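# Transfer top well plate from rack K1 to nest N1

## Task

Take the top 96-well plate off the stack rack K1 and put it into the plate nest N1 so it lies flat between the nest's locators, with its well A1 (the cut-off corner) at the nest corner labelled A1. The plate beneath must stay in K1 exactly as it was. The plate must stay in place without the robot holding it: release it and move the gripper away at the end.

## Robot and tools

Robot: two arms, left_arm and right_arm, each ending in a parallel gripper. Either arm may do the job; the unused one may be parked out of the way. The arms must not collide or push on each other hard.

Frame: a single scene frame for everything. Origin on the table surface midway between the arms, +z up, +x outward over the table, left_arm on the +y side. The names left/right do not refer to image sides. Reported hand positions can be slightly off, more so at long reach.

Gripper geometry: fingers point along the gripper's +z axis and close along its y axis. end_effector_position is the point between the pads when shut. Closed fingertips extend about 33 mm past it, fully open about 9 mm. Closing pushes the tips roughly 24 mm farther from the arm, so keep that clearance above surfaces.

The row (used by every motion tool): 20 numbers, always for both arms even if one is idle. Order: left_arm x, y, z, qw, qx, qy, qz, left_gripper position, force_limit, speed, then the same ten for right_arm/right_gripper. x, y, z are an absolute target position in metres in the scene frame; qw, qx, qy, qz an absolute target orientation quaternion, w first. These are poses, not offsets. The last three of each arm's ten lie in [-1, 1]: position +1 fully open (140 mm), about -0.8 pads touching, -1 close until blocked; force_limit about 14 N at -1, 60 N at 0, 107 N at +1; speed of the finger gap about 30 mm/s at -1, 140 at 0, 250 at +1. These three are commands: repeating them holds the gripper, and 0 is a real value. To keep an arm still, resend its whole pose from the last result before it stopped, plus its gripper numbers. To keep an orientation, resend the same quaternion every row rather than copying a drifted reported one.

execute_actions(actions): a list of up to 15 actions; each action is a list of up to 15 rows, each row one control step of 1/30 s; a short action repeats its last row to fill 15 steps. An empty list just returns state and images. An action is rejected for both arms if any target lies over 0.6 m from the gripper's current position along any of its own axes; if the first action fails this, or any action is malformed, nothing runs. Every step the commanded pose is clipped to 70 mm and 16 degrees from the measured pose, so far targets need several actions; after an action the arm stops at its last clipped pose. Position is favoured over orientation when both cannot be met.

move(target, speed, blocking): target is one 20-number row of absolute poses; each gripper travels a straight line to it, all arms finishing together, in 0.5 to 10 s (cut off at 10 s). speed is path top speed in m/s, 0.002 to 0.5, default 0.25; rotation up to twice that in rad/s. Paths ignore obstacles and the other arm; grippers lag, wander and can overshoot speed near full extension. Faster contact and targets placed deeper past a contact push harder. Finger numbers are sent at the start. blocking=false returns after 0.5 s while motion continues; then only wait or stop are accepted until a result shows the end. The extra 'move:' line reports the ending (done, off_target, moving, held, fault) and limits: paced means the pose was clipped, held means a check blocked steps (after which the arm may jump fast). Distances to target are listed.

wait(seconds): 0 to 10; arms keep their last command; returns early if a move ends. stop(): brakes a running move; needs room to decelerate; fingers continue. zoom_image(camera, region): camera is cam_high, cam_left_wrist or cam_right_wrist; region [x0, y0, x1, y1] in pixels, at most 504 by 504, origin top-left. finished_scene(scene): pass the current scene number; irreversible; only call once the plate sits correctly, released, gripper clear.

Gripping: send position -1 and confirm object_status 2. Codes: 0 moving, 1 blocked while opening, 2 blocked while closing, 3 reached target or pads met (thin parts may still be held). Stopped fingers stay until a position differing by at least 0.01 arrives. To squeeze harder while at 2, raise force_limit and switch position between -1 and -0.98. position_measured is in counts: 3 open, 230 pads together, not linear in mm.

Results: state line per arm with pose; 'Hand target' lines show where each gripper is being driven; 'pose unreachable' means the clearance check altered or blocked that arm's command. Joint torques and external torque estimates (include friction and held weight) are given; MOTOR HOT warns of heating; OVER-TEMPERATURE FAULT brakes an arm. Camera images come in the order cam_high, cam_left_wrist, cam_right_wrist, all 504x504, with calibration supplied (cam_high fixed overhead, wrist cams fisheye).

Limits and hazards: if joint contact torque hits its load limit (waist 35, shoulder 35, upper arm roll 32, elbow 30, forearm roll 12, wrist pitch 12, wrist roll 12 N m, held weight included) the arm halts 10 s and drops the rest of the call. Elbows stop just before straight. Brief tugs on held parts or shoves on loose ones may occur. Avoid dropping the plate, slamming, hard presses, disturbing the lower plate, and anything leaving the table, which ends the scene.

Each tool is called by a JSON object that holds its "name" and its "arguments", one argument or row to a line.

## Session

{"name": "execute_actions", "arguments": {
  "actions": []
}}

{"name": "zoom_image", "arguments": {
  "camera": "cam_high",
  "region": [0,0,504,504]
}}

Scene clock: 0.00 s.
left_arm: end_effector_position=(+0.4912, +0.3129, +0.4140) position_measured=3 object_status=3 end_effector_quat_wxyz=(+0.008, +0.883, -0.469, -0.004) | right_arm: end_effector_position=(+0.2561, +0.0374, +0.2349) position_measured=3 object_status=3 end_effector_quat_wxyz=(-0.034, +0.976, -0.148, -0.156)
Joint positions: left_arm=[ 0.016 -0.002 -0.005 -1.568 -0.013  1.555 -0.789] | right_arm=[ 0.937 -0.104 -0.028 -2.155  0.306  1.901 -0.611]
Joint velocities: left_arm=[-0.001  0.     0.001  0.001 -0.     0.001 -0.   ] | right_arm=[-0.001 -0.001  0.001 -0.    -0.001  0.    -0.002]
Joint torques (N m, as the joint torque sensors report them, + toward a larger angle): no reading
External joint torques (N m, as the arm's controller estimates them; a push from outside toward a larger angle lowers the number): no reading
Hand target (left_arm): +0.491, +0.313, +0.414; +0.008, +0.883, -0.469, -0.004
Hand target (right_arm): +0.256, +0.037, +0.235; -0.034, +0.976, -0.148, -0.156

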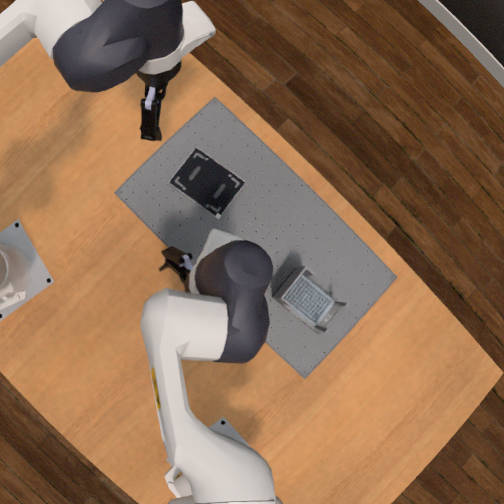

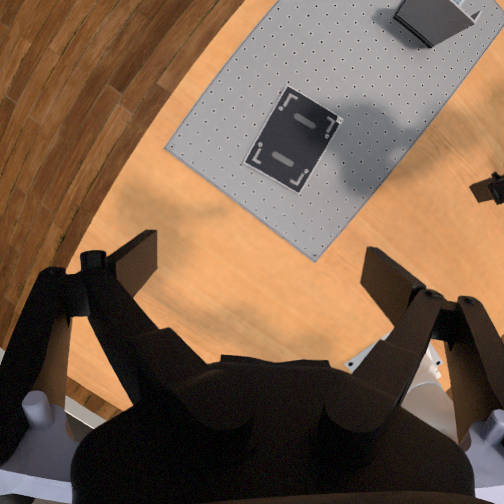

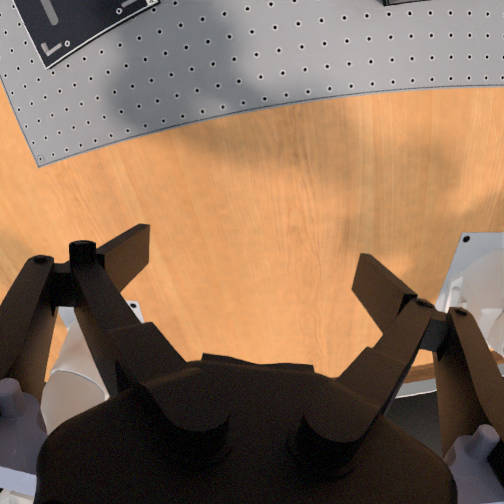

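Region (0, 0, 504, 504) of cam_high's 504x504 image, scaled by 1.000.

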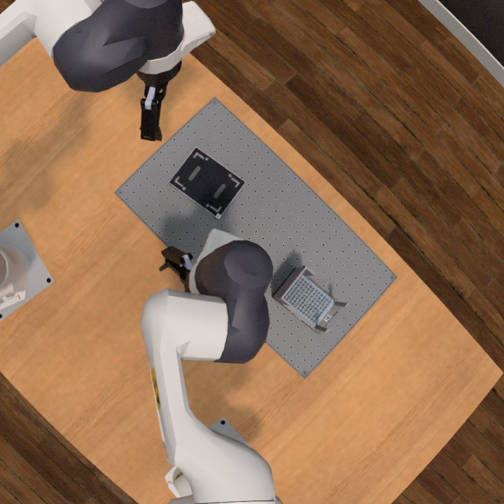

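{"name": "zoom_image", "arguments": {
  "camera": "cam_high",
  "region": [260,250,360,350]
}}

{"name": "zoom_image", "arguments": {
  "camera": "cam_high",
  "region": [160,135,260,235]
}}

Region (260, 250, 360, 350) of cam_high's 504x504 image, scaled by 5.040, with more detail than that image has.

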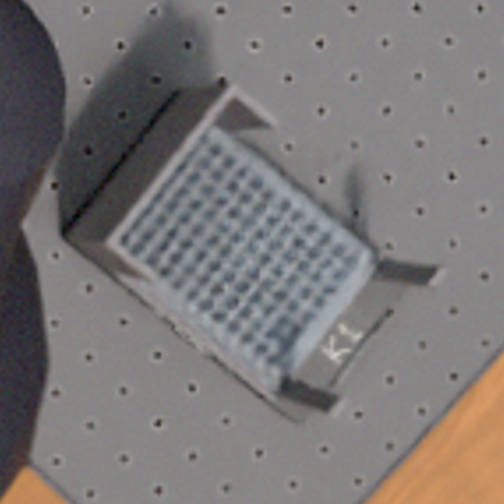

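Region (160, 135, 260, 235) of cam_high's 504x504 image, scaled by 5.040, with more detail than that image has.

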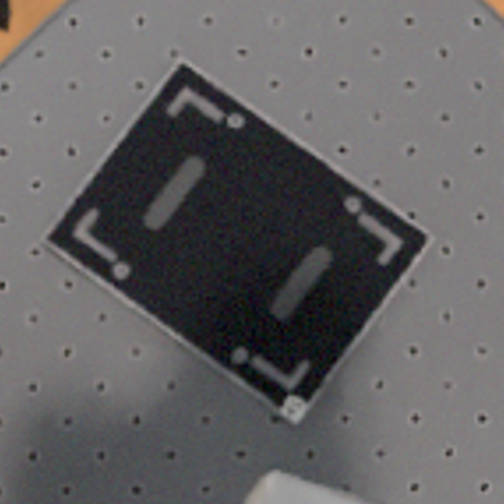

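{"name": "move", "arguments": {
  "target": [0.49,0.2,0.3,0,0.76,-0.65,0,1,0,0,0.2,-0.65,0.3,0,0.76,-0.65,0,1,0,0],
  "speed": 0.4
}}

{"name": "move", "arguments": {
  "target": [0.46,-0.11,0.27,0,0.755,-0.656,0,1,0,0,0.2,-0.65,0.3,0,0.76,-0.65,0,1,0,0],
  "speed": 0.3
}}

{"name": "zoom_image", "arguments": {
  "camera": "cam_left_wrist",
  "region": [130,60,380,310]
}}

action 0: the call puts the target (right_arm/x, right_arm/y, right_arm/z) 0.671 m from right_arm's end_effector_position in the last result along the gripper's own y axis as it stood there; a target may be at most 0.6 m away along each of those axes, so nothing of the call was run and nothing moved. Command a nearer target, and go on from there in a later call.

action 0: the call puts the target (right_arm/x, right_arm/y, right_arm/z) 0.671 m from right_arm's end_effector_position in the last result along the gripper's own y axis as it stood there; a target may be at most 0.6 m away along each of those axes, so nothing of the call was run and nothing moved. Command a nearer target, and go on from there in a later call.

Region (130, 60, 380, 310) of cam_left_wrist's 504x504 image, scaled by 2.016, with more detail than that image has.

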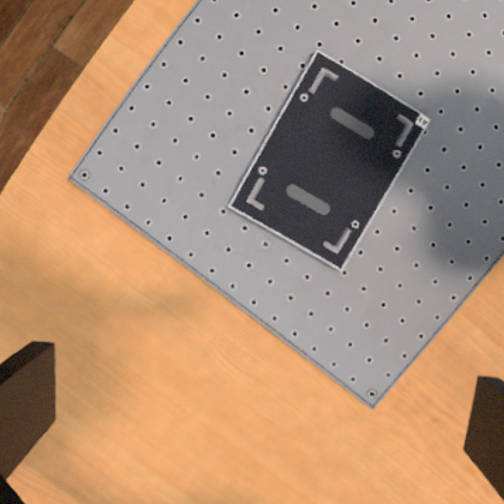

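{"name": "move", "arguments": {
  "target": [0.503,0.27,0.3,0,0.76,-0.65,0,1,0,0,0.36,-0.5,0.33,0,0.9,-0.436,0,1,0,0],
  "speed": 0.4
}}

{"name": "move", "arguments": {
  "target": [0.46,-0.11,0.27,0,0.755,-0.656,0,1,0,0,0.2,-0.68,0.33,0,0.76,-0.65,0,1,0,0],
  "speed": 0.3
}}

{"name": "zoom_image", "arguments": {
  "camera": "cam_left_wrist",
  "region": [130,60,380,310]
}}

Scene clock: 21.23 s.
left_arm: end_effector_position=(+0.5036, +0.2719, +0.3000) position_measured=3 object_status=3 end_effector_quat_wxyz=(+0.001, +0.767, -0.642, -0.002) | right_arm: end_effector_position=(+0.3637, -0.5041, +0.3300) position_measured=3 object_status=3 end_effector_quat_wxyz=(+0.003, +0.897, -0.442, +0.005)
Joint positions: left_arm=[-0.02   0.033 -0.044 -1.819  0.002  1.848 -0.447] | right_arm=[ 0.415 -0.557 -0.52  -2.255 -0.279  1.761 -0.77 ]
Joint velocities: left_arm=[-0.001 -0.001 -0.    -0.001 -0.001  0.004  0.031] | right_arm=[ 0.001  0.    -0.003  0.002 -0.002  0.001 -0.021]
Joint torques (N m, as the joint torque sensors report them, + toward a larger angle): left_arm=[ -1.1  -35.68  -0.91  22.95   0.93   2.86   0.48] | right_arm=[ 1.52 -9.06  7.46 24.83 -0.22  3.08 -0.3 ]
External joint torques (N m, as the arm's controller estimates them; a push from outside toward a larger angle lowers the number): left_arm=[-0.93 -2.29 -0.73 -1.53  0.16  0.35  0.48] | right_arm=[ 1.65  0.77  0.21  1.23 -1.01  0.53 -0.3 ]
Hand target (left_arm): +0.504, +0.271, +0.300; -0.000, +0.761, -0.648, -0.001
Hand target (right_arm): +0.365, -0.505, +0.331; +0.004, +0.900, -0.436, +0.007
Off the commanded pose (left_arm): 0.002 m, 1 deg.
Off the commanded pose (right_arm): 0.006 m, 1 deg.
move: off_target (right_arm)
camera_calibration (this result's frames):
cam_left_wrist: T_world_to_cam=[[-0.968941, -0.247207, 0.00652709, 0.558562], [-0.233588, 0.923588, 0.30401, -0.219237], [-0.0811819, 0.293043, -0.952646, 0.437296], [0, 0, 0, 1]] pos_world=[0.525503, 0.212419, 0.479593]
cam_right_wrist: T_world_to_cam=[[-0.710395, -0.7038, -0.00182637, -0.0913542], [-0.676075, 0.681684, 0.279696, 0.506058], [-0.195605, 0.19993, -0.960087, 0.678089], [0, 0, 0, 1]] pos_world=[0.409873, -0.544837, 0.509315]

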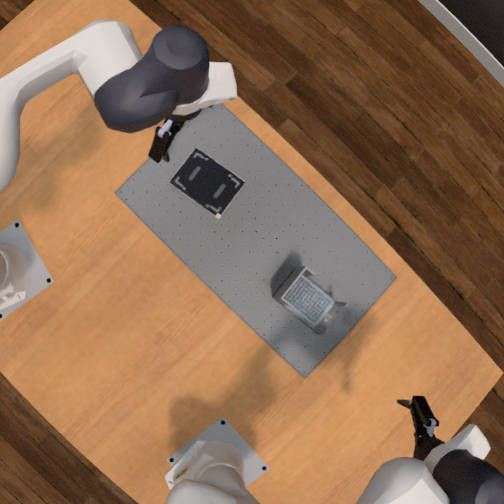

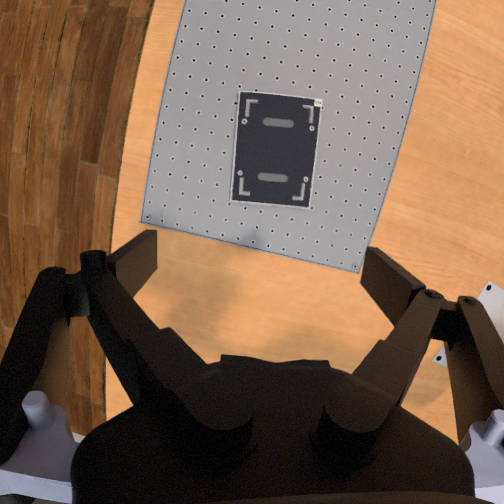

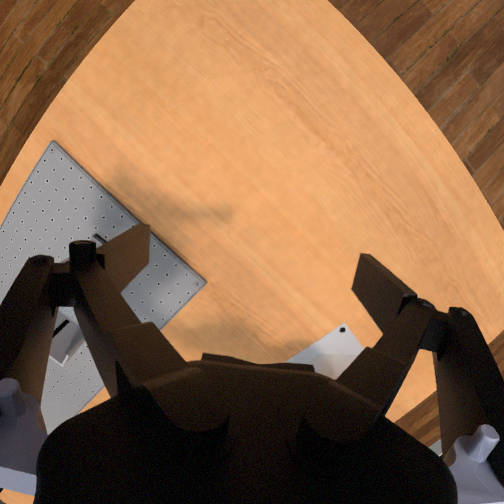

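Scene clock: 23.47 s.
left_arm: end_effector_position=(+0.4649, -0.1076, +0.2713) position_measured=3 object_status=3 end_effector_quat_wxyz=(-0.001, +0.751, -0.661, -0.001) | right_arm: end_effector_position=(+0.2020, -0.6818, +0.3300) position_measured=3 object_status=3 end_effector_quat_wxyz=(+0.000, +0.761, -0.649, +0.004)
Joint positions: left_arm=[-0.516  0.687 -0.147 -0.936  0.094  1.614 -0.967] | right_arm=[ 0.034 -0.703 -0.662 -2.283 -0.412  1.691 -0.741]
Joint velocities: left_arm=[-0.002  0.002  0.     0.006  0.    -0.016 -0.016] | right_arm=[ 0.    -0.001  0.     0.001  0.001 -0.    -0.   ]
Joint torques (N m, as the joint torque sensors report them, + toward a larger angle): left_arm=[ -1.22 -53.5   -0.94  24.25   0.42   2.05  -0.22] | right_arm=[-1.57 -2.09 11.73 23.53 -0.09  2.38  0.11]
External joint torques (N m, as the arm's controller estimates them; a push from outside toward a larger angle lowers the number): left_arm=[-1.15 -1.81  0.66  0.48 -0.42 -0.47 -0.22] | right_arm=[-1.58  1.06  0.53  1.31 -0.92 -0.17  0.11]
Hand target (left_arm): +0.464, -0.107, +0.270; -0.001, +0.754, -0.657, -0.004
Hand target (right_arm): +0.200, -0.683, +0.330; +0.002, +0.760, -0.650, +0.003
Off the commanded pose (left_arm): 0.006 m, 1 deg.
Off the commanded pose (right_arm): 0.003 m, 0 deg.
move: off_target (left_arm)
camera_calibration (this result's frames):
cam_left_wrist: T_world_to_cam=[[-0.980106, -0.198426, 0.00428253, 0.4385], [-0.187702, 0.933714, 0.304871, 0.110519], [-0.064493, 0.298002, -0.952384, 0.51072], [0, 0, 0, 1]] pos_world=[0.483459, -0.168379, 0.45083]
cam_right_wrist: T_world_to_cam=[[-0.959678, -0.280996, -0.00775688, 0.00922951], [-0.271448, 0.919195, 0.285301, 0.596194], [-0.0730384, 0.275903, -0.958407, 0.708451], [0, 0, 0, 1]] pos_world=[0.222437, -0.740889, 0.508961]

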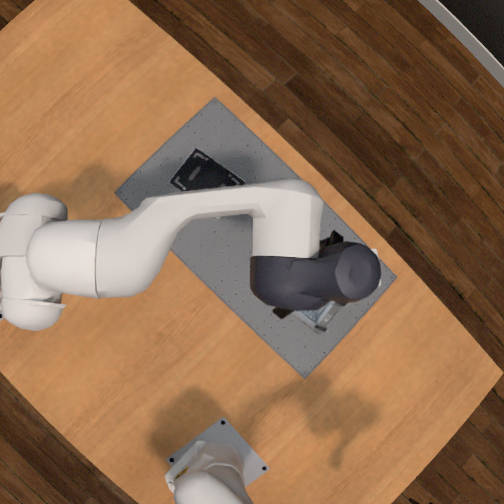

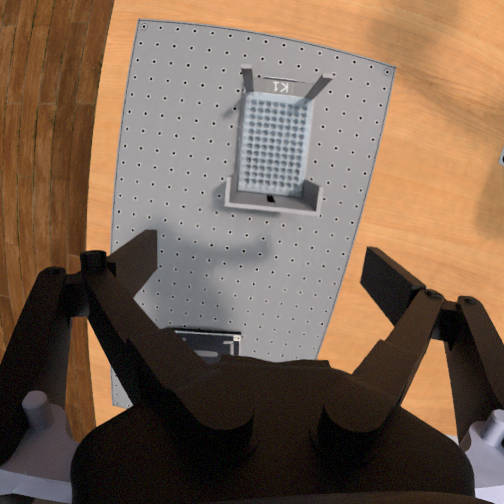

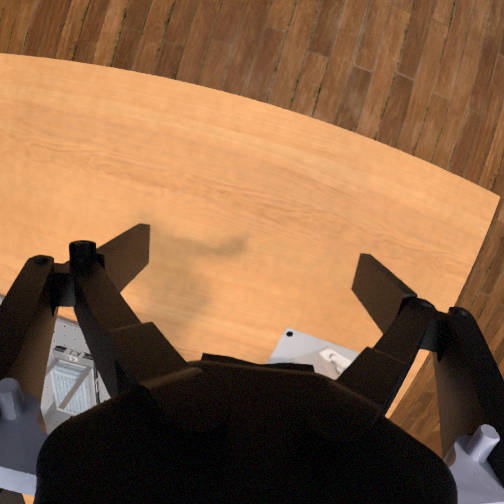

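Region (130, 60, 380, 310) of cam_left_wrist's 504x504 image, scaled by 2.016, with more detail than that image has.

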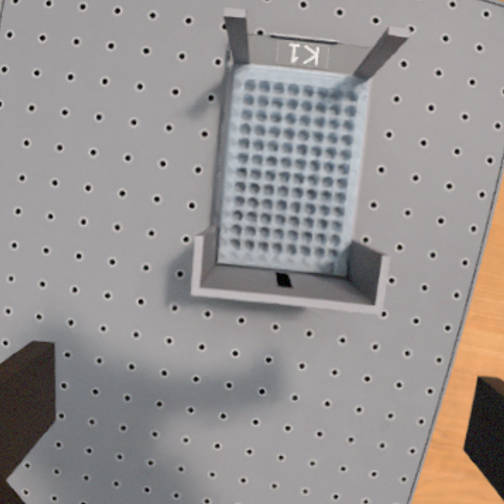

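{"name": "zoom_image", "arguments": {
  "camera": "cam_left_wrist",
  "region": [220,150,330,220]
}}

{"name": "zoom_image", "arguments": {
  "camera": "cam_left_wrist",
  "region": [230,60,340,130]
}}

Region (220, 150, 330, 220) of cam_left_wrist's 504x504 image, scaled by 4.582, with more detail than that image has; it fills the top 321 rows of this view, and the rest is white.

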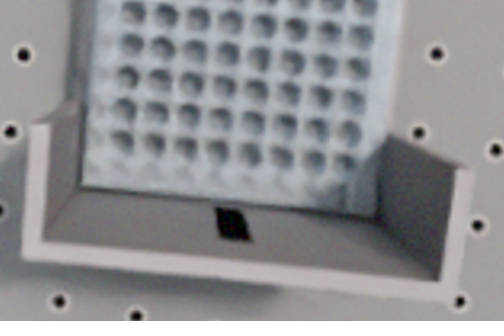

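Region (230, 60, 340, 130) of cam_left_wrist's 504x504 image, scaled by 4.582, with more detail than that image has; it fills the top 321 rows of this view, and the rest is white.

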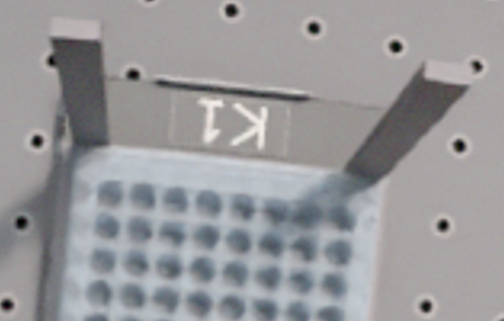

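{"name": "move", "arguments": {
  "target": [0.453,-0.1875,0.2,0,0.746,-0.666,0,0.7,0,0,0.2,-0.68,0.33,0,0.76,-0.65,0,1,0,0],
  "speed": 0.15
}}

{"name": "zoom_image", "arguments": {
  "camera": "cam_left_wrist",
  "region": [150,110,370,300]
}}

Scene clock: 38.20 s.
left_arm: end_effector_position=(+0.4552, -0.1869, +0.2005) position_measured=41 object_status=3 end_effector_quat_wxyz=(+0.002, +0.744, -0.668, +0.011) | right_arm: end_effector_position=(+0.2002, -0.6808, +0.3294) position_measured=3 object_status=3 end_effector_quat_wxyz=(+0.000, +0.761, -0.649, +0.000)
Joint positions: left_arm=[-0.637  1.04  -0.128 -0.501  0.11   1.561 -1.011] | right_arm=[ 0.034 -0.702 -0.662 -2.283 -0.412  1.685 -0.741]
Joint velocities: left_arm=[-0.001 -0.001  0.003  0.001 -0.001 -0.011 -0.004] | right_arm=[ 0.001  0.001 -0.     0.     0.    -0.     0.001]
Joint torques (N m, as the joint torque sensors report them, + toward a larger angle): left_arm=[ -1.3  -59.2    0.37  23.67   0.47   2.16  -0.26] | right_arm=[-0.38 -3.14 13.05 22.61  1.16  2.3   0.17]
External joint torques (N m, as the arm's controller estimates them; a push from outside toward a larger angle lowers the number): left_arm=[-1.16 -1.9   1.14  0.24 -0.37 -0.44 -0.26] | right_arm=[-0.4  -0.03  1.87  0.4   0.33 -0.23  0.17]
Hand target (left_arm): +0.454, -0.186, +0.200; +0.002, +0.746, -0.666, +0.009
Hand target (right_arm): +0.200, -0.680, +0.330; -0.000, +0.760, -0.650, +0.000
Off the commanded pose (left_arm): 0.002 m, 1 deg.
Off the commanded pose (right_arm): 0.001 m, 0 deg.
elbow stopped short (left arm): the move would have taken joint 4 (elbow) straighter than the controller allows; a more bent joint 4 avoids this.
move: done
camera_calibration (this result's frames):
cam_left_wrist: T_world_to_cam=[[-0.98387, -0.178768, -0.00648826, 0.421098], [-0.173323, 0.943673, 0.281853, 0.204263], [-0.0442633, 0.278431, -0.959436, 0.454867], [0, 0, 0, 1]] pos_world=[0.469843, -0.244127, 0.381576]
cam_right_wrist: T_world_to_cam=[[-0.959785, -0.280715, -0.00354567, 0.00665088], [-0.269645, 0.918273, 0.289942, 0.592409], [-0.0781351, 0.279238, -0.957038, 0.710347], [0, 0, 0, 1]] pos_world=[0.221626, -0.740482, 0.508088]

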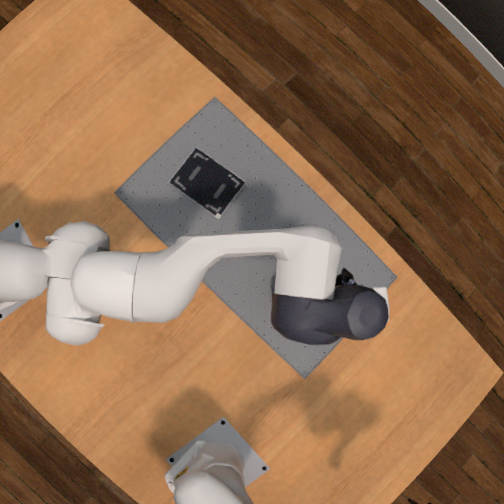

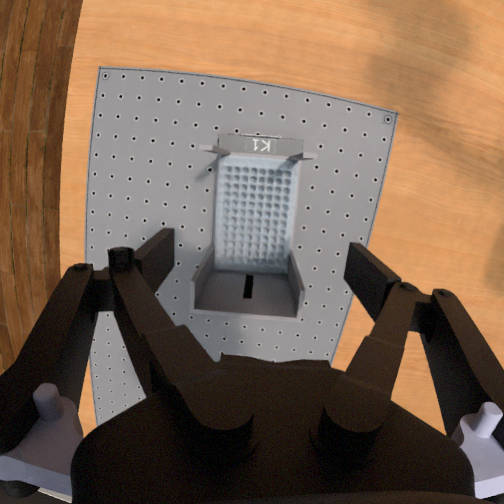

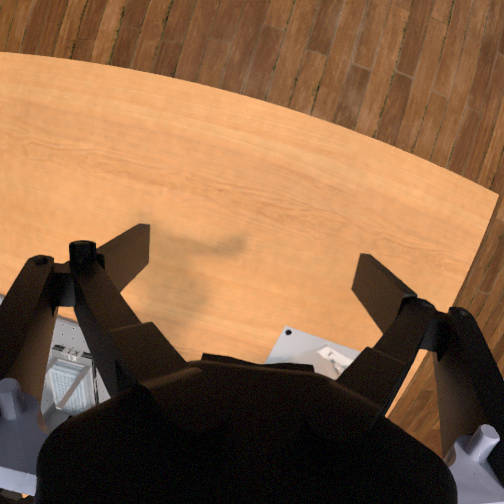

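Region (150, 110, 370, 300) of cam_left_wrist's 504x504 image, scaled by 2.291, with more detail than that image has; it fills the top 435 rows of this view, and the rest is white.

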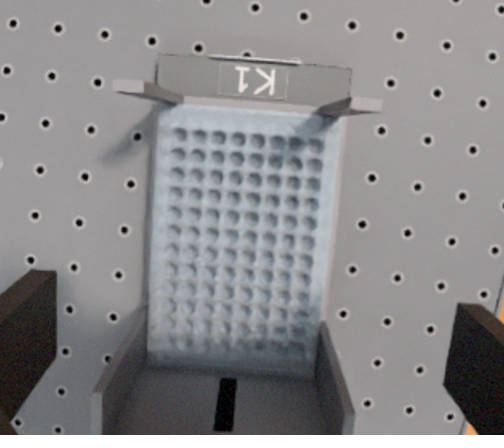

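{"name": "move", "arguments": {
  "target": [0.455,-0.187,0.095,0,0.743,-0.669,0,0.6,0,0,0.2,-0.68,0.33,0,0.76,-0.65,0,1,0,0],
  "speed": 0.1
}}

{"name": "zoom_image", "arguments": {
  "camera": "cam_left_wrist",
  "region": [130,110,390,370]
}}

Scene clock: 47.77 s.
left_arm: end_effector_position=(+0.4527, -0.1878, +0.0945) position_measured=53 object_status=3 end_effector_quat_wxyz=(+0.000, +0.741, -0.671, -0.002) | right_arm: end_effector_position=(+0.2001, -0.6808, +0.3294) position_measured=3 object_status=3 end_effector_quat_wxyz=(+0.000, +0.761, -0.649, +0.000)
Joint positions: left_arm=[-0.619  1.008 -0.127 -0.826  0.11   1.825 -1.02 ] | right_arm=[ 0.034 -0.702 -0.662 -2.283 -0.412  1.685 -0.741]
Joint velocities: left_arm=[-0.     0.     0.001  0.    -0.001  0.011 -0.001] | right_arm=[-0.     0.    -0.    -0.001  0.    -0.     0.001]
Joint torques (N m, as the joint torque sensors report them, + toward a larger angle): left_arm=[  0.72 -61.76  -0.69  23.04   0.74   2.8   -0.3 ] | right_arm=[-0.31 -3.28 13.09 22.51  1.16  2.34  0.19]
External joint torques (N m, as the arm's controller estimates them; a push from outside toward a larger angle lowers the number): left_arm=[ 0.78 -4.16  0.79 -1.23 -0.08  0.3  -0.3 ] | right_arm=[-0.31 -0.21  1.96  0.37  0.33 -0.18  0.19]
Hand target (left_arm): +0.455, -0.187, +0.095; -0.000, +0.744, -0.668, -0.000
Hand target (right_arm): +0.200, -0.680, +0.330; -0.000, +0.760, -0.650, +0.000
Off the commanded pose (left_arm): 0.002 m, 0 deg.
Off the commanded pose (right_arm): 0.001 m, 0 deg.
move: done
camera_calibration (this result's frames):
cam_left_wrist: T_world_to_cam=[[-0.985132, -0.171675, 0.00652521, 0.418462], [-0.161521, 0.93847, 0.305264, 0.226036], [-0.0585297, 0.299671, -0.952246, 0.363034], [0, 0, 0, 1]] pos_world=[0.469999, -0.249079, 0.273966]
cam_right_wrist: T_world_to_cam=[[-0.959785, -0.280715, -0.00342285, 0.00656739], [-0.269598, 0.91824, 0.290089, 0.592284], [-0.0782894, 0.279346, -0.956993, 0.710409], [0, 0, 0, 1]] pos_world=[0.2216, -0.740466, 0.508064]

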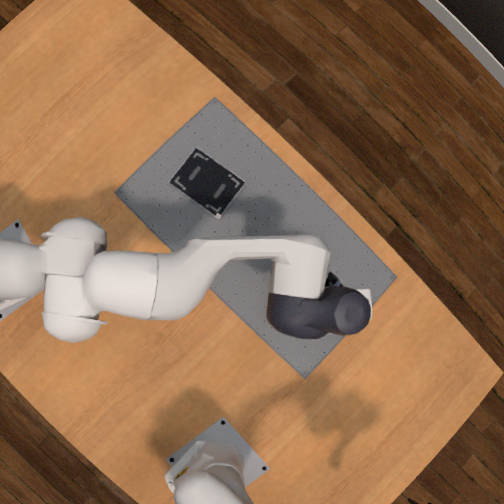

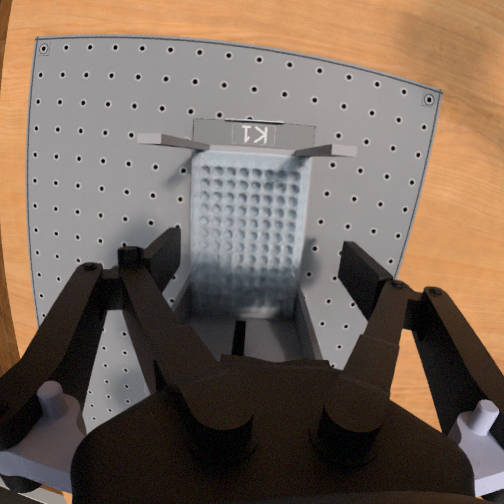

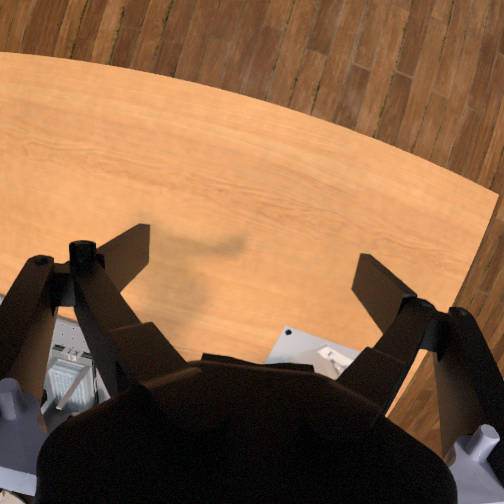

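Region (130, 110, 390, 370) of cam_left_wrist's 504x504 image, scaled by 1.938, with more detail than that image has.

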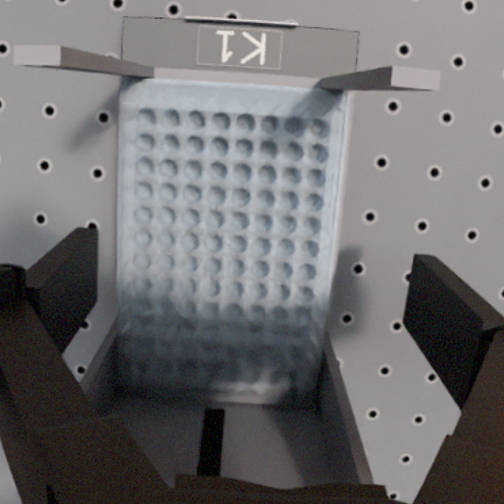

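{"name": "move", "arguments": {
  "target": [0.4625,-0.192,0.078,0,0.743,-0.669,0,0.6,0,0,0.2,-0.68,0.33,0,0.76,-0.65,0,1,0,0],
  "speed": 0.04
}}

{"name": "move", "arguments": {
  "target": [0.4625,-0.192,0.078,0,0.743,-0.669,0,0.4,0,-0.5,0.2,-0.68,0.33,0,0.76,-0.65,0,1,0,0]
}}

{"name": "zoom_image", "arguments": {
  "camera": "cam_left_wrist",
  "region": [130,110,390,370]
}}

Scene clock: 54.60 s.
left_arm: end_effector_position=(+0.4629, -0.1927, +0.0779) position_measured=53 object_status=3 end_effector_quat_wxyz=(+0.002, +0.745, -0.667, +0.001) | right_arm: end_effector_position=(+0.2001, -0.6807, +0.3294) position_measured=3 object_status=3 end_effector_quat_wxyz=(+0.000, +0.761, -0.649, +0.000)
Joint positions: left_arm=[-0.619  1.091 -0.126 -0.72   0.11   1.811 -1.021] | right_arm=[ 0.034 -0.702 -0.662 -2.283 -0.412  1.685 -0.741]
Joint velocities: left_arm=[-0.001  0.008  0.001  0.032  0.003 -0.019  0.001] | right_arm=[ 0.002  0.001  0.    -0.     0.001 -0.001 -0.001]
Joint torques (N m, as the joint torque sensors report them, + toward a larger angle): left_arm=[ -1.51 -60.71  -0.84  24.89   1.47   2.08   0.37] | right_arm=[ 0.   -3.   12.57 22.71  1.14  2.34  0.15]
External joint torques (N m, as the arm's controller estimates them; a push from outside toward a larger angle lowers the number): left_arm=[-1.59 -1.89  0.41  0.52  0.65 -0.46  0.37] | right_arm=[-0.02  0.09  1.39  0.52  0.32 -0.18  0.15]
Hand target (left_arm): +0.463, -0.192, +0.078; +0.000, +0.743, -0.669, +0.000
Hand target (right_arm): +0.200, -0.680, +0.330; -0.000, +0.760, -0.650, +0.000
Off the commanded pose (left_arm): 0.001 m, 1 deg.
Off the commanded pose (right_arm): 0.001 m, 0 deg.
move: done
camera_calibration (this result's frames):
cam_left_wrist: T_world_to_cam=[[-0.983028, -0.183367, 0.00567432, 0.424612], [-0.173456, 0.939074, 0.296739, 0.243585], [-0.0597408, 0.290718, -0.954942, 0.348301], [0, 0, 0, 1]] pos_world=[0.480464, -0.252141, 0.257916]
cam_right_wrist: T_world_to_cam=[[-0.959785, -0.280716, -0.00338342, 0.00653727], [-0.269585, 0.918228, 0.290141, 0.592238], [-0.0783407, 0.279385, -0.956978, 0.710432], [0, 0, 0, 1]] pos_world=[0.221588, -0.740459, 0.508057]

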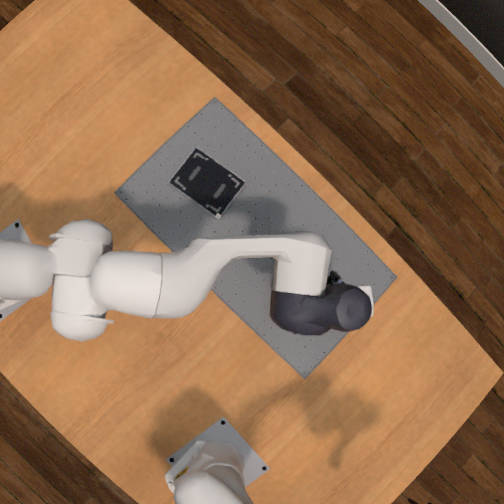

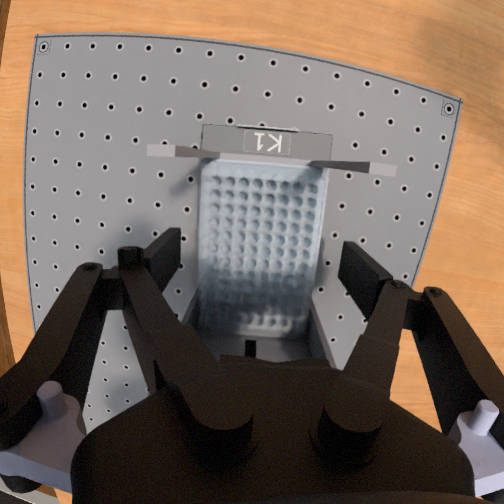

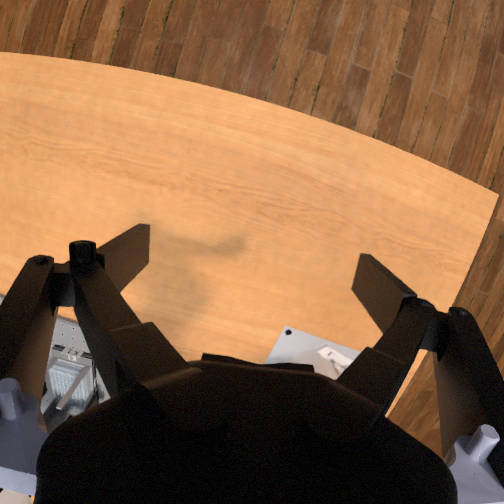

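Scene clock: 55.30 s.
left_arm: end_effector_position=(+0.4629, -0.1927, +0.0789) position_measured=78 object_status=3 end_effector_quat_wxyz=(+0.002, +0.745, -0.667, +0.001) | right_arm: end_effector_position=(+0.2001, -0.6807, +0.3294) position_measured=3 object_status=3 end_effector_quat_wxyz=(+0.000, +0.761, -0.649, +0.000)
Joint positions: left_arm=[-0.62   1.093 -0.126 -0.715  0.111  1.806 -1.021] | right_arm=[ 0.034 -0.702 -0.662 -2.283 -0.412  1.685 -0.741]
Joint velocities: left_arm=[-0.     0.002 -0.001  0.002  0.001 -0.005 -0.001] | right_arm=[ 0.001 -0.001  0.001 -0.001 -0.    -0.001  0.002]
Joint torques (N m, as the joint torque sensors report them, + toward a larger angle): left_arm=[ -1.31 -60.24  -0.93  24.85   1.36   2.09   0.28] | right_arm=[-0.23 -3.36 13.19 22.53  1.14  2.29  0.18]
External joint torques (N m, as the arm's controller estimates them; a push from outside toward a larger angle lowers the number): left_arm=[-1.35 -1.38  0.32  0.42  0.55 -0.46  0.28] | right_arm=[-0.3  -0.33  1.96  0.4   0.31 -0.23  0.18]
Hand target (left_arm): +0.462, -0.192, +0.078; +0.000, +0.743, -0.669, +0.000
Hand target (right_arm): +0.200, -0.680, +0.330; -0.000, +0.760, -0.650, +0.000
Off the commanded pose (left_arm): 0.001 m, 0 deg.
Off the commanded pose (right_arm): 0.001 m, 0 deg.
move: done
camera_calibration (this result's frames):
cam_left_wrist: T_world_to_cam=[[-0.983102, -0.18299, 0.00498028, 0.424771], [-0.173258, 0.938913, 0.297361, 0.243204], [-0.0590901, 0.291473, -0.954752, 0.34911], [0, 0, 0, 1]] pos_world=[0.48036, -0.252375, 0.258879]
cam_right_wrist: T_world_to_cam=[[-0.959785, -0.280716, -0.00338196, 0.00653593], [-0.269584, 0.918227, 0.290144, 0.592235], [-0.0783428, 0.279388, -0.956977, 0.710434], [0, 0, 0, 1]] pos_world=[0.221588, -0.740458, 0.508057]

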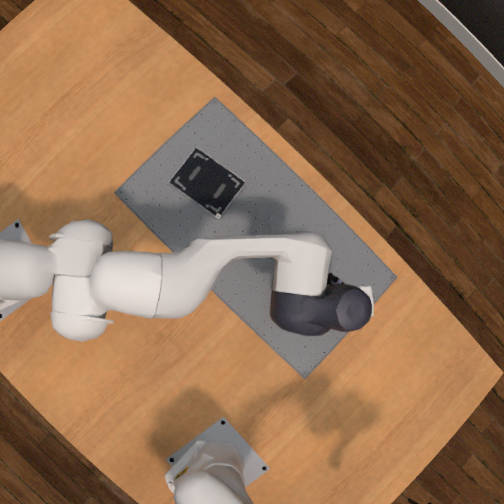

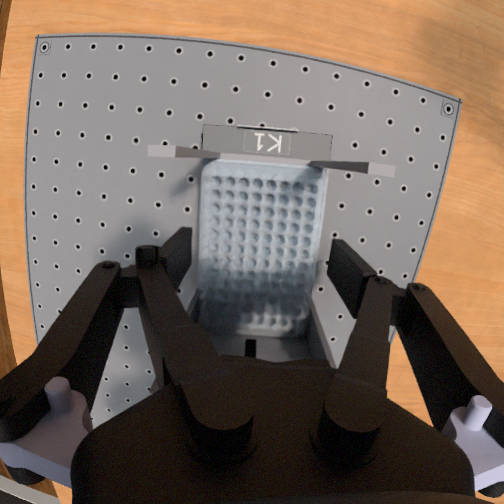

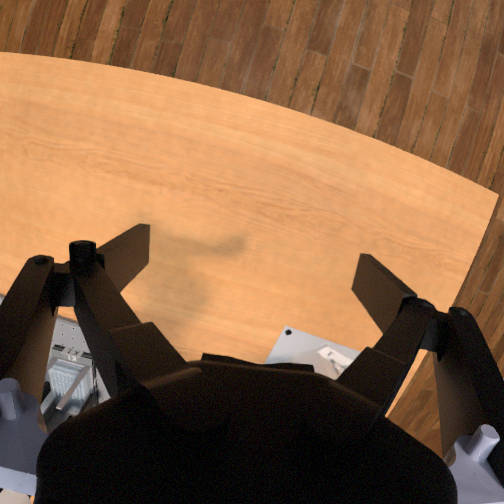

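Region (130, 110, 390, 370) of cam_left_wrist's 504x504 image, scaled by 1.938, with more detail than that image has.

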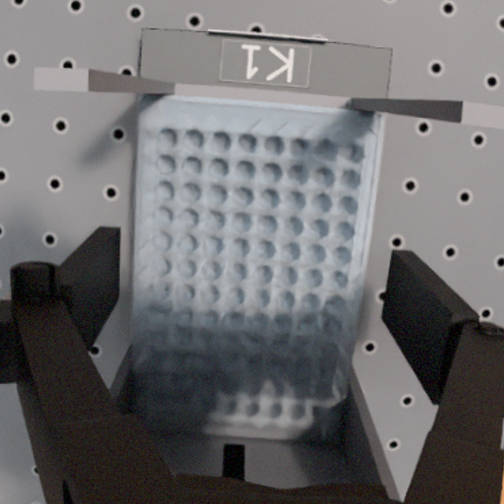

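{"name": "move", "arguments": {
  "target": [0.4645,-0.193,0.0765,0,0.743,-0.669,0,0.4,0,-0.5,0.2,-0.68,0.33,0,0.76,-0.65,0,1,0,0],
  "speed": 0.02
}}

{"name": "move", "arguments": {
  "target": [0.4645,-0.193,0.0765,0,0.743,-0.669,0,-1,0,-1,0.2,-0.68,0.33,0,0.76,-0.65,0,1,0,0]
}}

{"name": "move", "arguments": {
  "target": [0.4645,-0.193,0.11,0,0.743,-0.669,0,-1,0,-1,0.2,-0.68,0.33,0,0.76,-0.65,0,1,0,0],
  "speed": 0.03
}}

{"name": "zoom_image", "arguments": {
  "camera": "cam_left_wrist",
  "region": [130,110,390,370]
}}

Scene clock: 61.80 s.
left_arm: end_effector_position=(+0.4652, -0.1939, +0.0771) position_measured=78 object_status=3 end_effector_quat_wxyz=(+0.002, +0.746, -0.666, +0.002) | right_arm: end_effector_position=(+0.2001, -0.6807, +0.3294) position_measured=3 object_status=3 end_effector_quat_wxyz=(+0.000, +0.761, -0.649, +0.000)
Joint positions: left_arm=[-0.622  1.119 -0.126 -0.672  0.112  1.791 -1.02 ] | right_arm=[ 0.034 -0.702 -0.662 -2.283 -0.412  1.685 -0.741]
Joint velocities: left_arm=[-0.001  0.013 -0.001  0.026  0.    -0.017  0.002] | right_arm=[ 0.     0.    -0.     0.001 -0.001  0.001 -0.001]
Joint torques (N m, as the joint torque sensors report them, + toward a larger angle): left_arm=[ -1.17 -60.76  -1.07  24.66   1.33   2.07   0.44] | right_arm=[-0.08 -3.57 13.13 22.76  1.12  2.36  0.12]
External joint torques (N m, as the arm's controller estimates them; a push from outside toward a larger angle lowers the number): left_arm=[-1.16 -1.95  0.1   0.41  0.52 -0.46  0.44] | right_arm=[-0.05 -0.46  2.03  0.58  0.3  -0.16  0.12]
Hand target (left_arm): +0.464, -0.193, +0.076; +0.000, +0.743, -0.669, +0.000
Hand target (right_arm): +0.200, -0.680, +0.330; -0.000, +0.760, -0.650, +0.000
Off the commanded pose (left_arm): 0.001 m, 1 deg.
Off the commanded pose (right_arm): 0.001 m, 0 deg.
move: done
camera_calibration (this result's frames):
cam_left_wrist: T_world_to_cam=[[-0.982747, -0.184901, 0.00444958, 0.426309], [-0.175311, 0.938906, 0.296178, 0.246204], [-0.0589412, 0.290288, -0.955123, 0.347649], [0, 0, 0, 1]] pos_world=[0.482608, -0.253256, 0.25723]
cam_right_wrist: T_world_to_cam=[[-0.959785, -0.280717, -0.00336414, 0.00652072], [-0.269578, 0.91822, 0.290171, 0.59221], [-0.078367, 0.279409, -0.956969, 0.710447], [0, 0, 0, 1]] pos_world=[0.221581, -0.740454, 0.508056]

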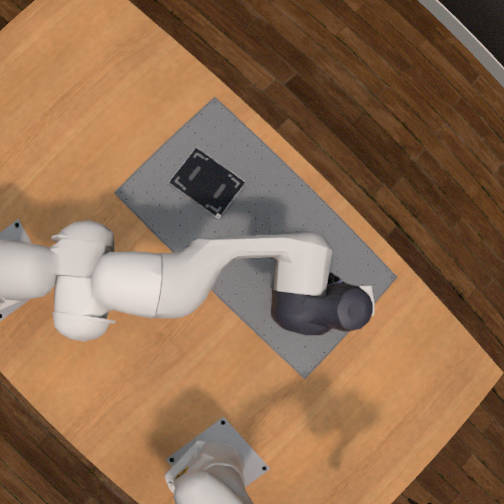

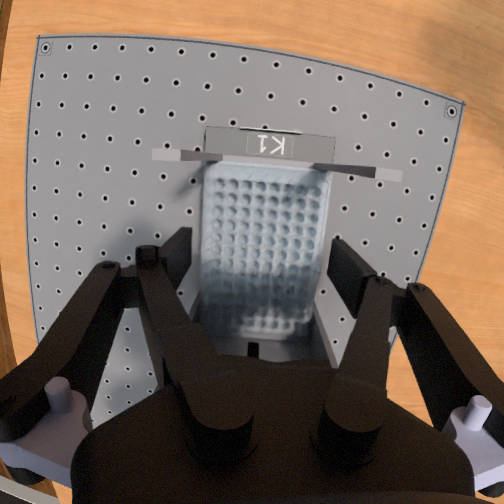

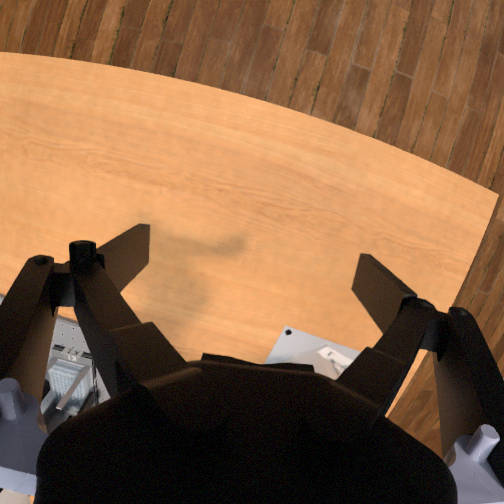

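Scene clock: 62.63 s.
left_arm: end_effector_position=(+0.4652, -0.1942, +0.0787) position_measured=109 object_status=0 end_effector_quat_wxyz=(+0.002, +0.746, -0.666, +0.002) | right_arm: end_effector_position=(+0.2001, -0.6807, +0.3294) position_measured=3 object_status=3 end_effector_quat_wxyz=(+0.000, +0.761, -0.649, +0.000)
Joint positions: left_arm=[-0.623  1.12  -0.126 -0.666  0.113  1.787 -1.019] | right_arm=[ 0.034 -0.702 -0.662 -2.283 -0.412  1.685 -0.741]
Joint velocities: left_arm=[ 0.     0.     0.001  0.003  0.001 -0.001  0.001] | right_arm=[-0.001 -0.001 -0.     0.     0.001  0.    -0.001]
Joint torques (N m, as the joint torque sensors report them, + toward a larger angle): left_arm=[ -1.28 -60.04  -0.89  23.7    1.44   2.01   0.39] | right_arm=[-0.3  -3.72 12.81 22.63  1.15  2.36  0.12]
External joint torques (N m, as the arm's controller estimates them; a push from outside toward a larger angle lowers the number): left_arm=[-1.29 -0.85  0.27 -0.77  0.62 -0.56  0.39] | right_arm=[-0.27 -0.58  1.66  0.42  0.32 -0.16  0.12]
Hand target (left_arm): +0.464, -0.193, +0.077; +0.000, +0.743, -0.669, +0.000
Hand target (right_arm): +0.200, -0.680, +0.330; -0.000, +0.760, -0.650, +0.000
Off the commanded pose (left_arm): 0.003 m, 1 deg.
Off the commanded pose (right_arm): 0.001 m, 0 deg.
move: done
camera_calibration (this result's frames):
cam_left_wrist: T_world_to_cam=[[-0.982852, -0.184356, 0.00381056, 0.426471], [-0.174994, 0.939058, 0.295883, 0.24598], [-0.0581262, 0.290143, -0.955217, 0.348839], [0, 0, 0, 1]] pos_world=[0.482479, -0.25358, 0.258811]
cam_right_wrist: T_world_to_cam=[[-0.959785, -0.280717, -0.00336229, 0.00651876], [-0.269577, 0.918219, 0.290175, 0.592207], [-0.0783697, 0.279411, -0.956968, 0.710449], [0, 0, 0, 1]] pos_world=[0.22158, -0.740454, 0.508055]

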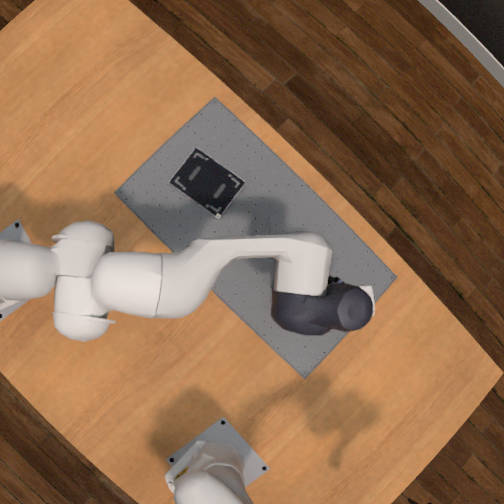

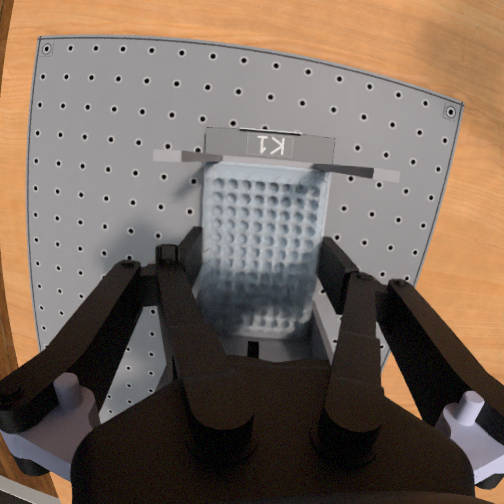

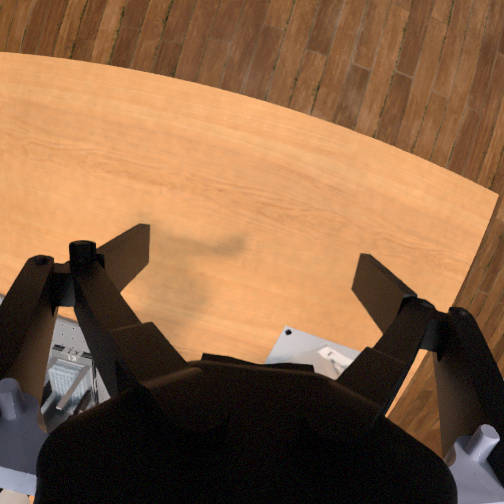

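Scene clock: 63.97 s.
left_arm: end_effector_position=(+0.4652, -0.1939, +0.1103) position_measured=109 object_status=2 end_effector_quat_wxyz=(+0.002, +0.746, -0.666, +0.003) | right_arm: end_effector_position=(+0.2001, -0.6807, +0.3294) position_measured=3 object_status=3 end_effector_quat_wxyz=(+0.000, +0.761, -0.649, +0.000)
Joint positions: left_arm=[-0.63   1.135 -0.126 -0.558  0.113  1.696 -1.015] | right_arm=[ 0.034 -0.702 -0.662 -2.283 -0.412  1.685 -0.741]
Joint velocities: left_arm=[-0.002  0.03   0.     0.054  0.001 -0.033  0.006] | right_arm=[ 0.001  0.001 -0.001 -0.    -0.    -0.    -0.001]
Joint torques (N m, as the joint torque sensors report them, + toward a larger angle): left_arm=[ -0.32 -61.32  -0.77  24.27   1.2    2.01   0.37] | right_arm=[-0.17 -3.11 13.15 22.49  1.18  2.41  0.14]
External joint torques (N m, as the arm's controller estimates them; a push from outside toward a larger angle lowers the number): left_arm=[-0.3  -2.75  0.1   0.4   0.37 -0.49  0.37] | right_arm=[-0.19 -0.01  1.97  0.3   0.35 -0.12  0.14]
Hand target (left_arm): +0.464, -0.193, +0.110; +0.000, +0.743, -0.670, +0.001
Hand target (right_arm): +0.200, -0.680, +0.330; -0.000, +0.760, -0.650, +0.000
Off the commanded pose (left_arm): 0.001 m, 1 deg.
Off the commanded pose (right_arm): 0.001 m, 0 deg.
move: done
camera_calibration (this result's frames):
cam_left_wrist: T_world_to_cam=[[-0.982839, -0.18445, 0.00232642, 0.426473], [-0.175561, 0.939195, 0.295112, 0.236727], [-0.0566185, 0.28964, -0.95546, 0.378226], [0, 0, 0, 1]] pos_world=[0.482129, -0.253219, 0.290526]
cam_right_wrist: T_world_to_cam=[[-0.959785, -0.280717, -0.0033618, 0.00651817], [-0.269577, 0.918219, 0.290176, 0.592206], [-0.0783704, 0.279412, -0.956968, 0.71045], [0, 0, 0, 1]] pos_world=[0.221579, -0.740453, 0.508056]

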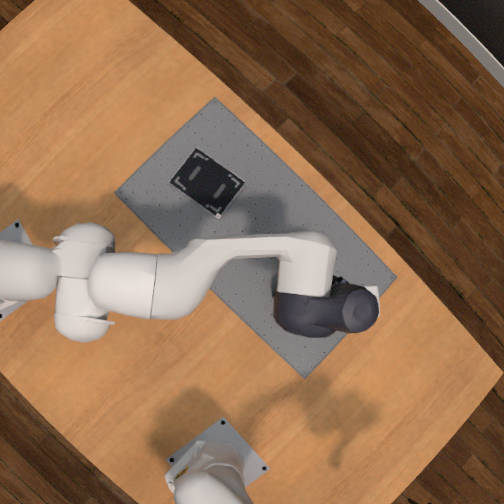

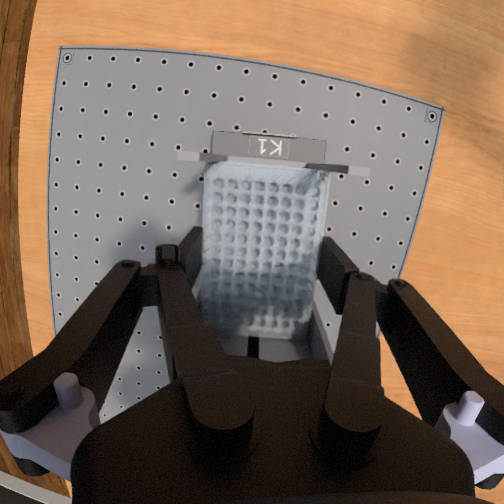

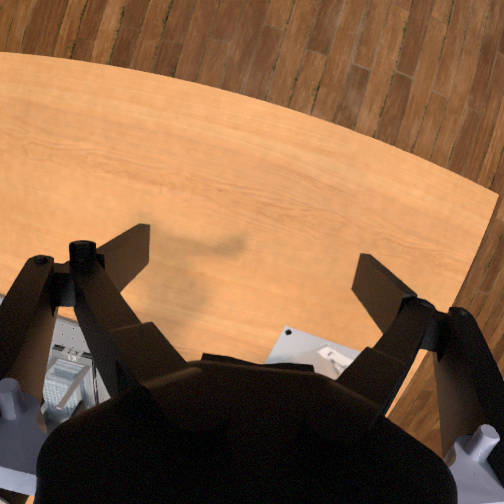

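Region (130, 110, 390, 370) of cam_left_wrist's 504x504 image, scaled by 1.938, with more detail than that image has.

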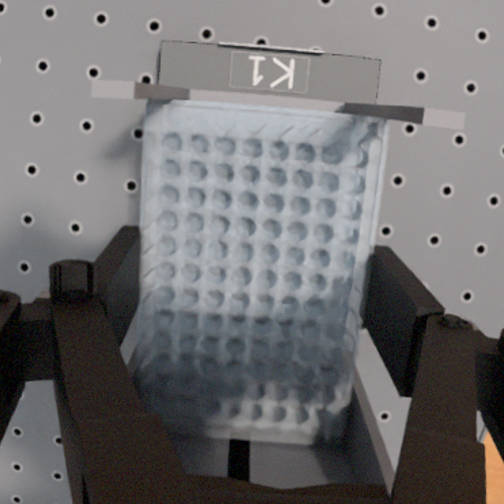

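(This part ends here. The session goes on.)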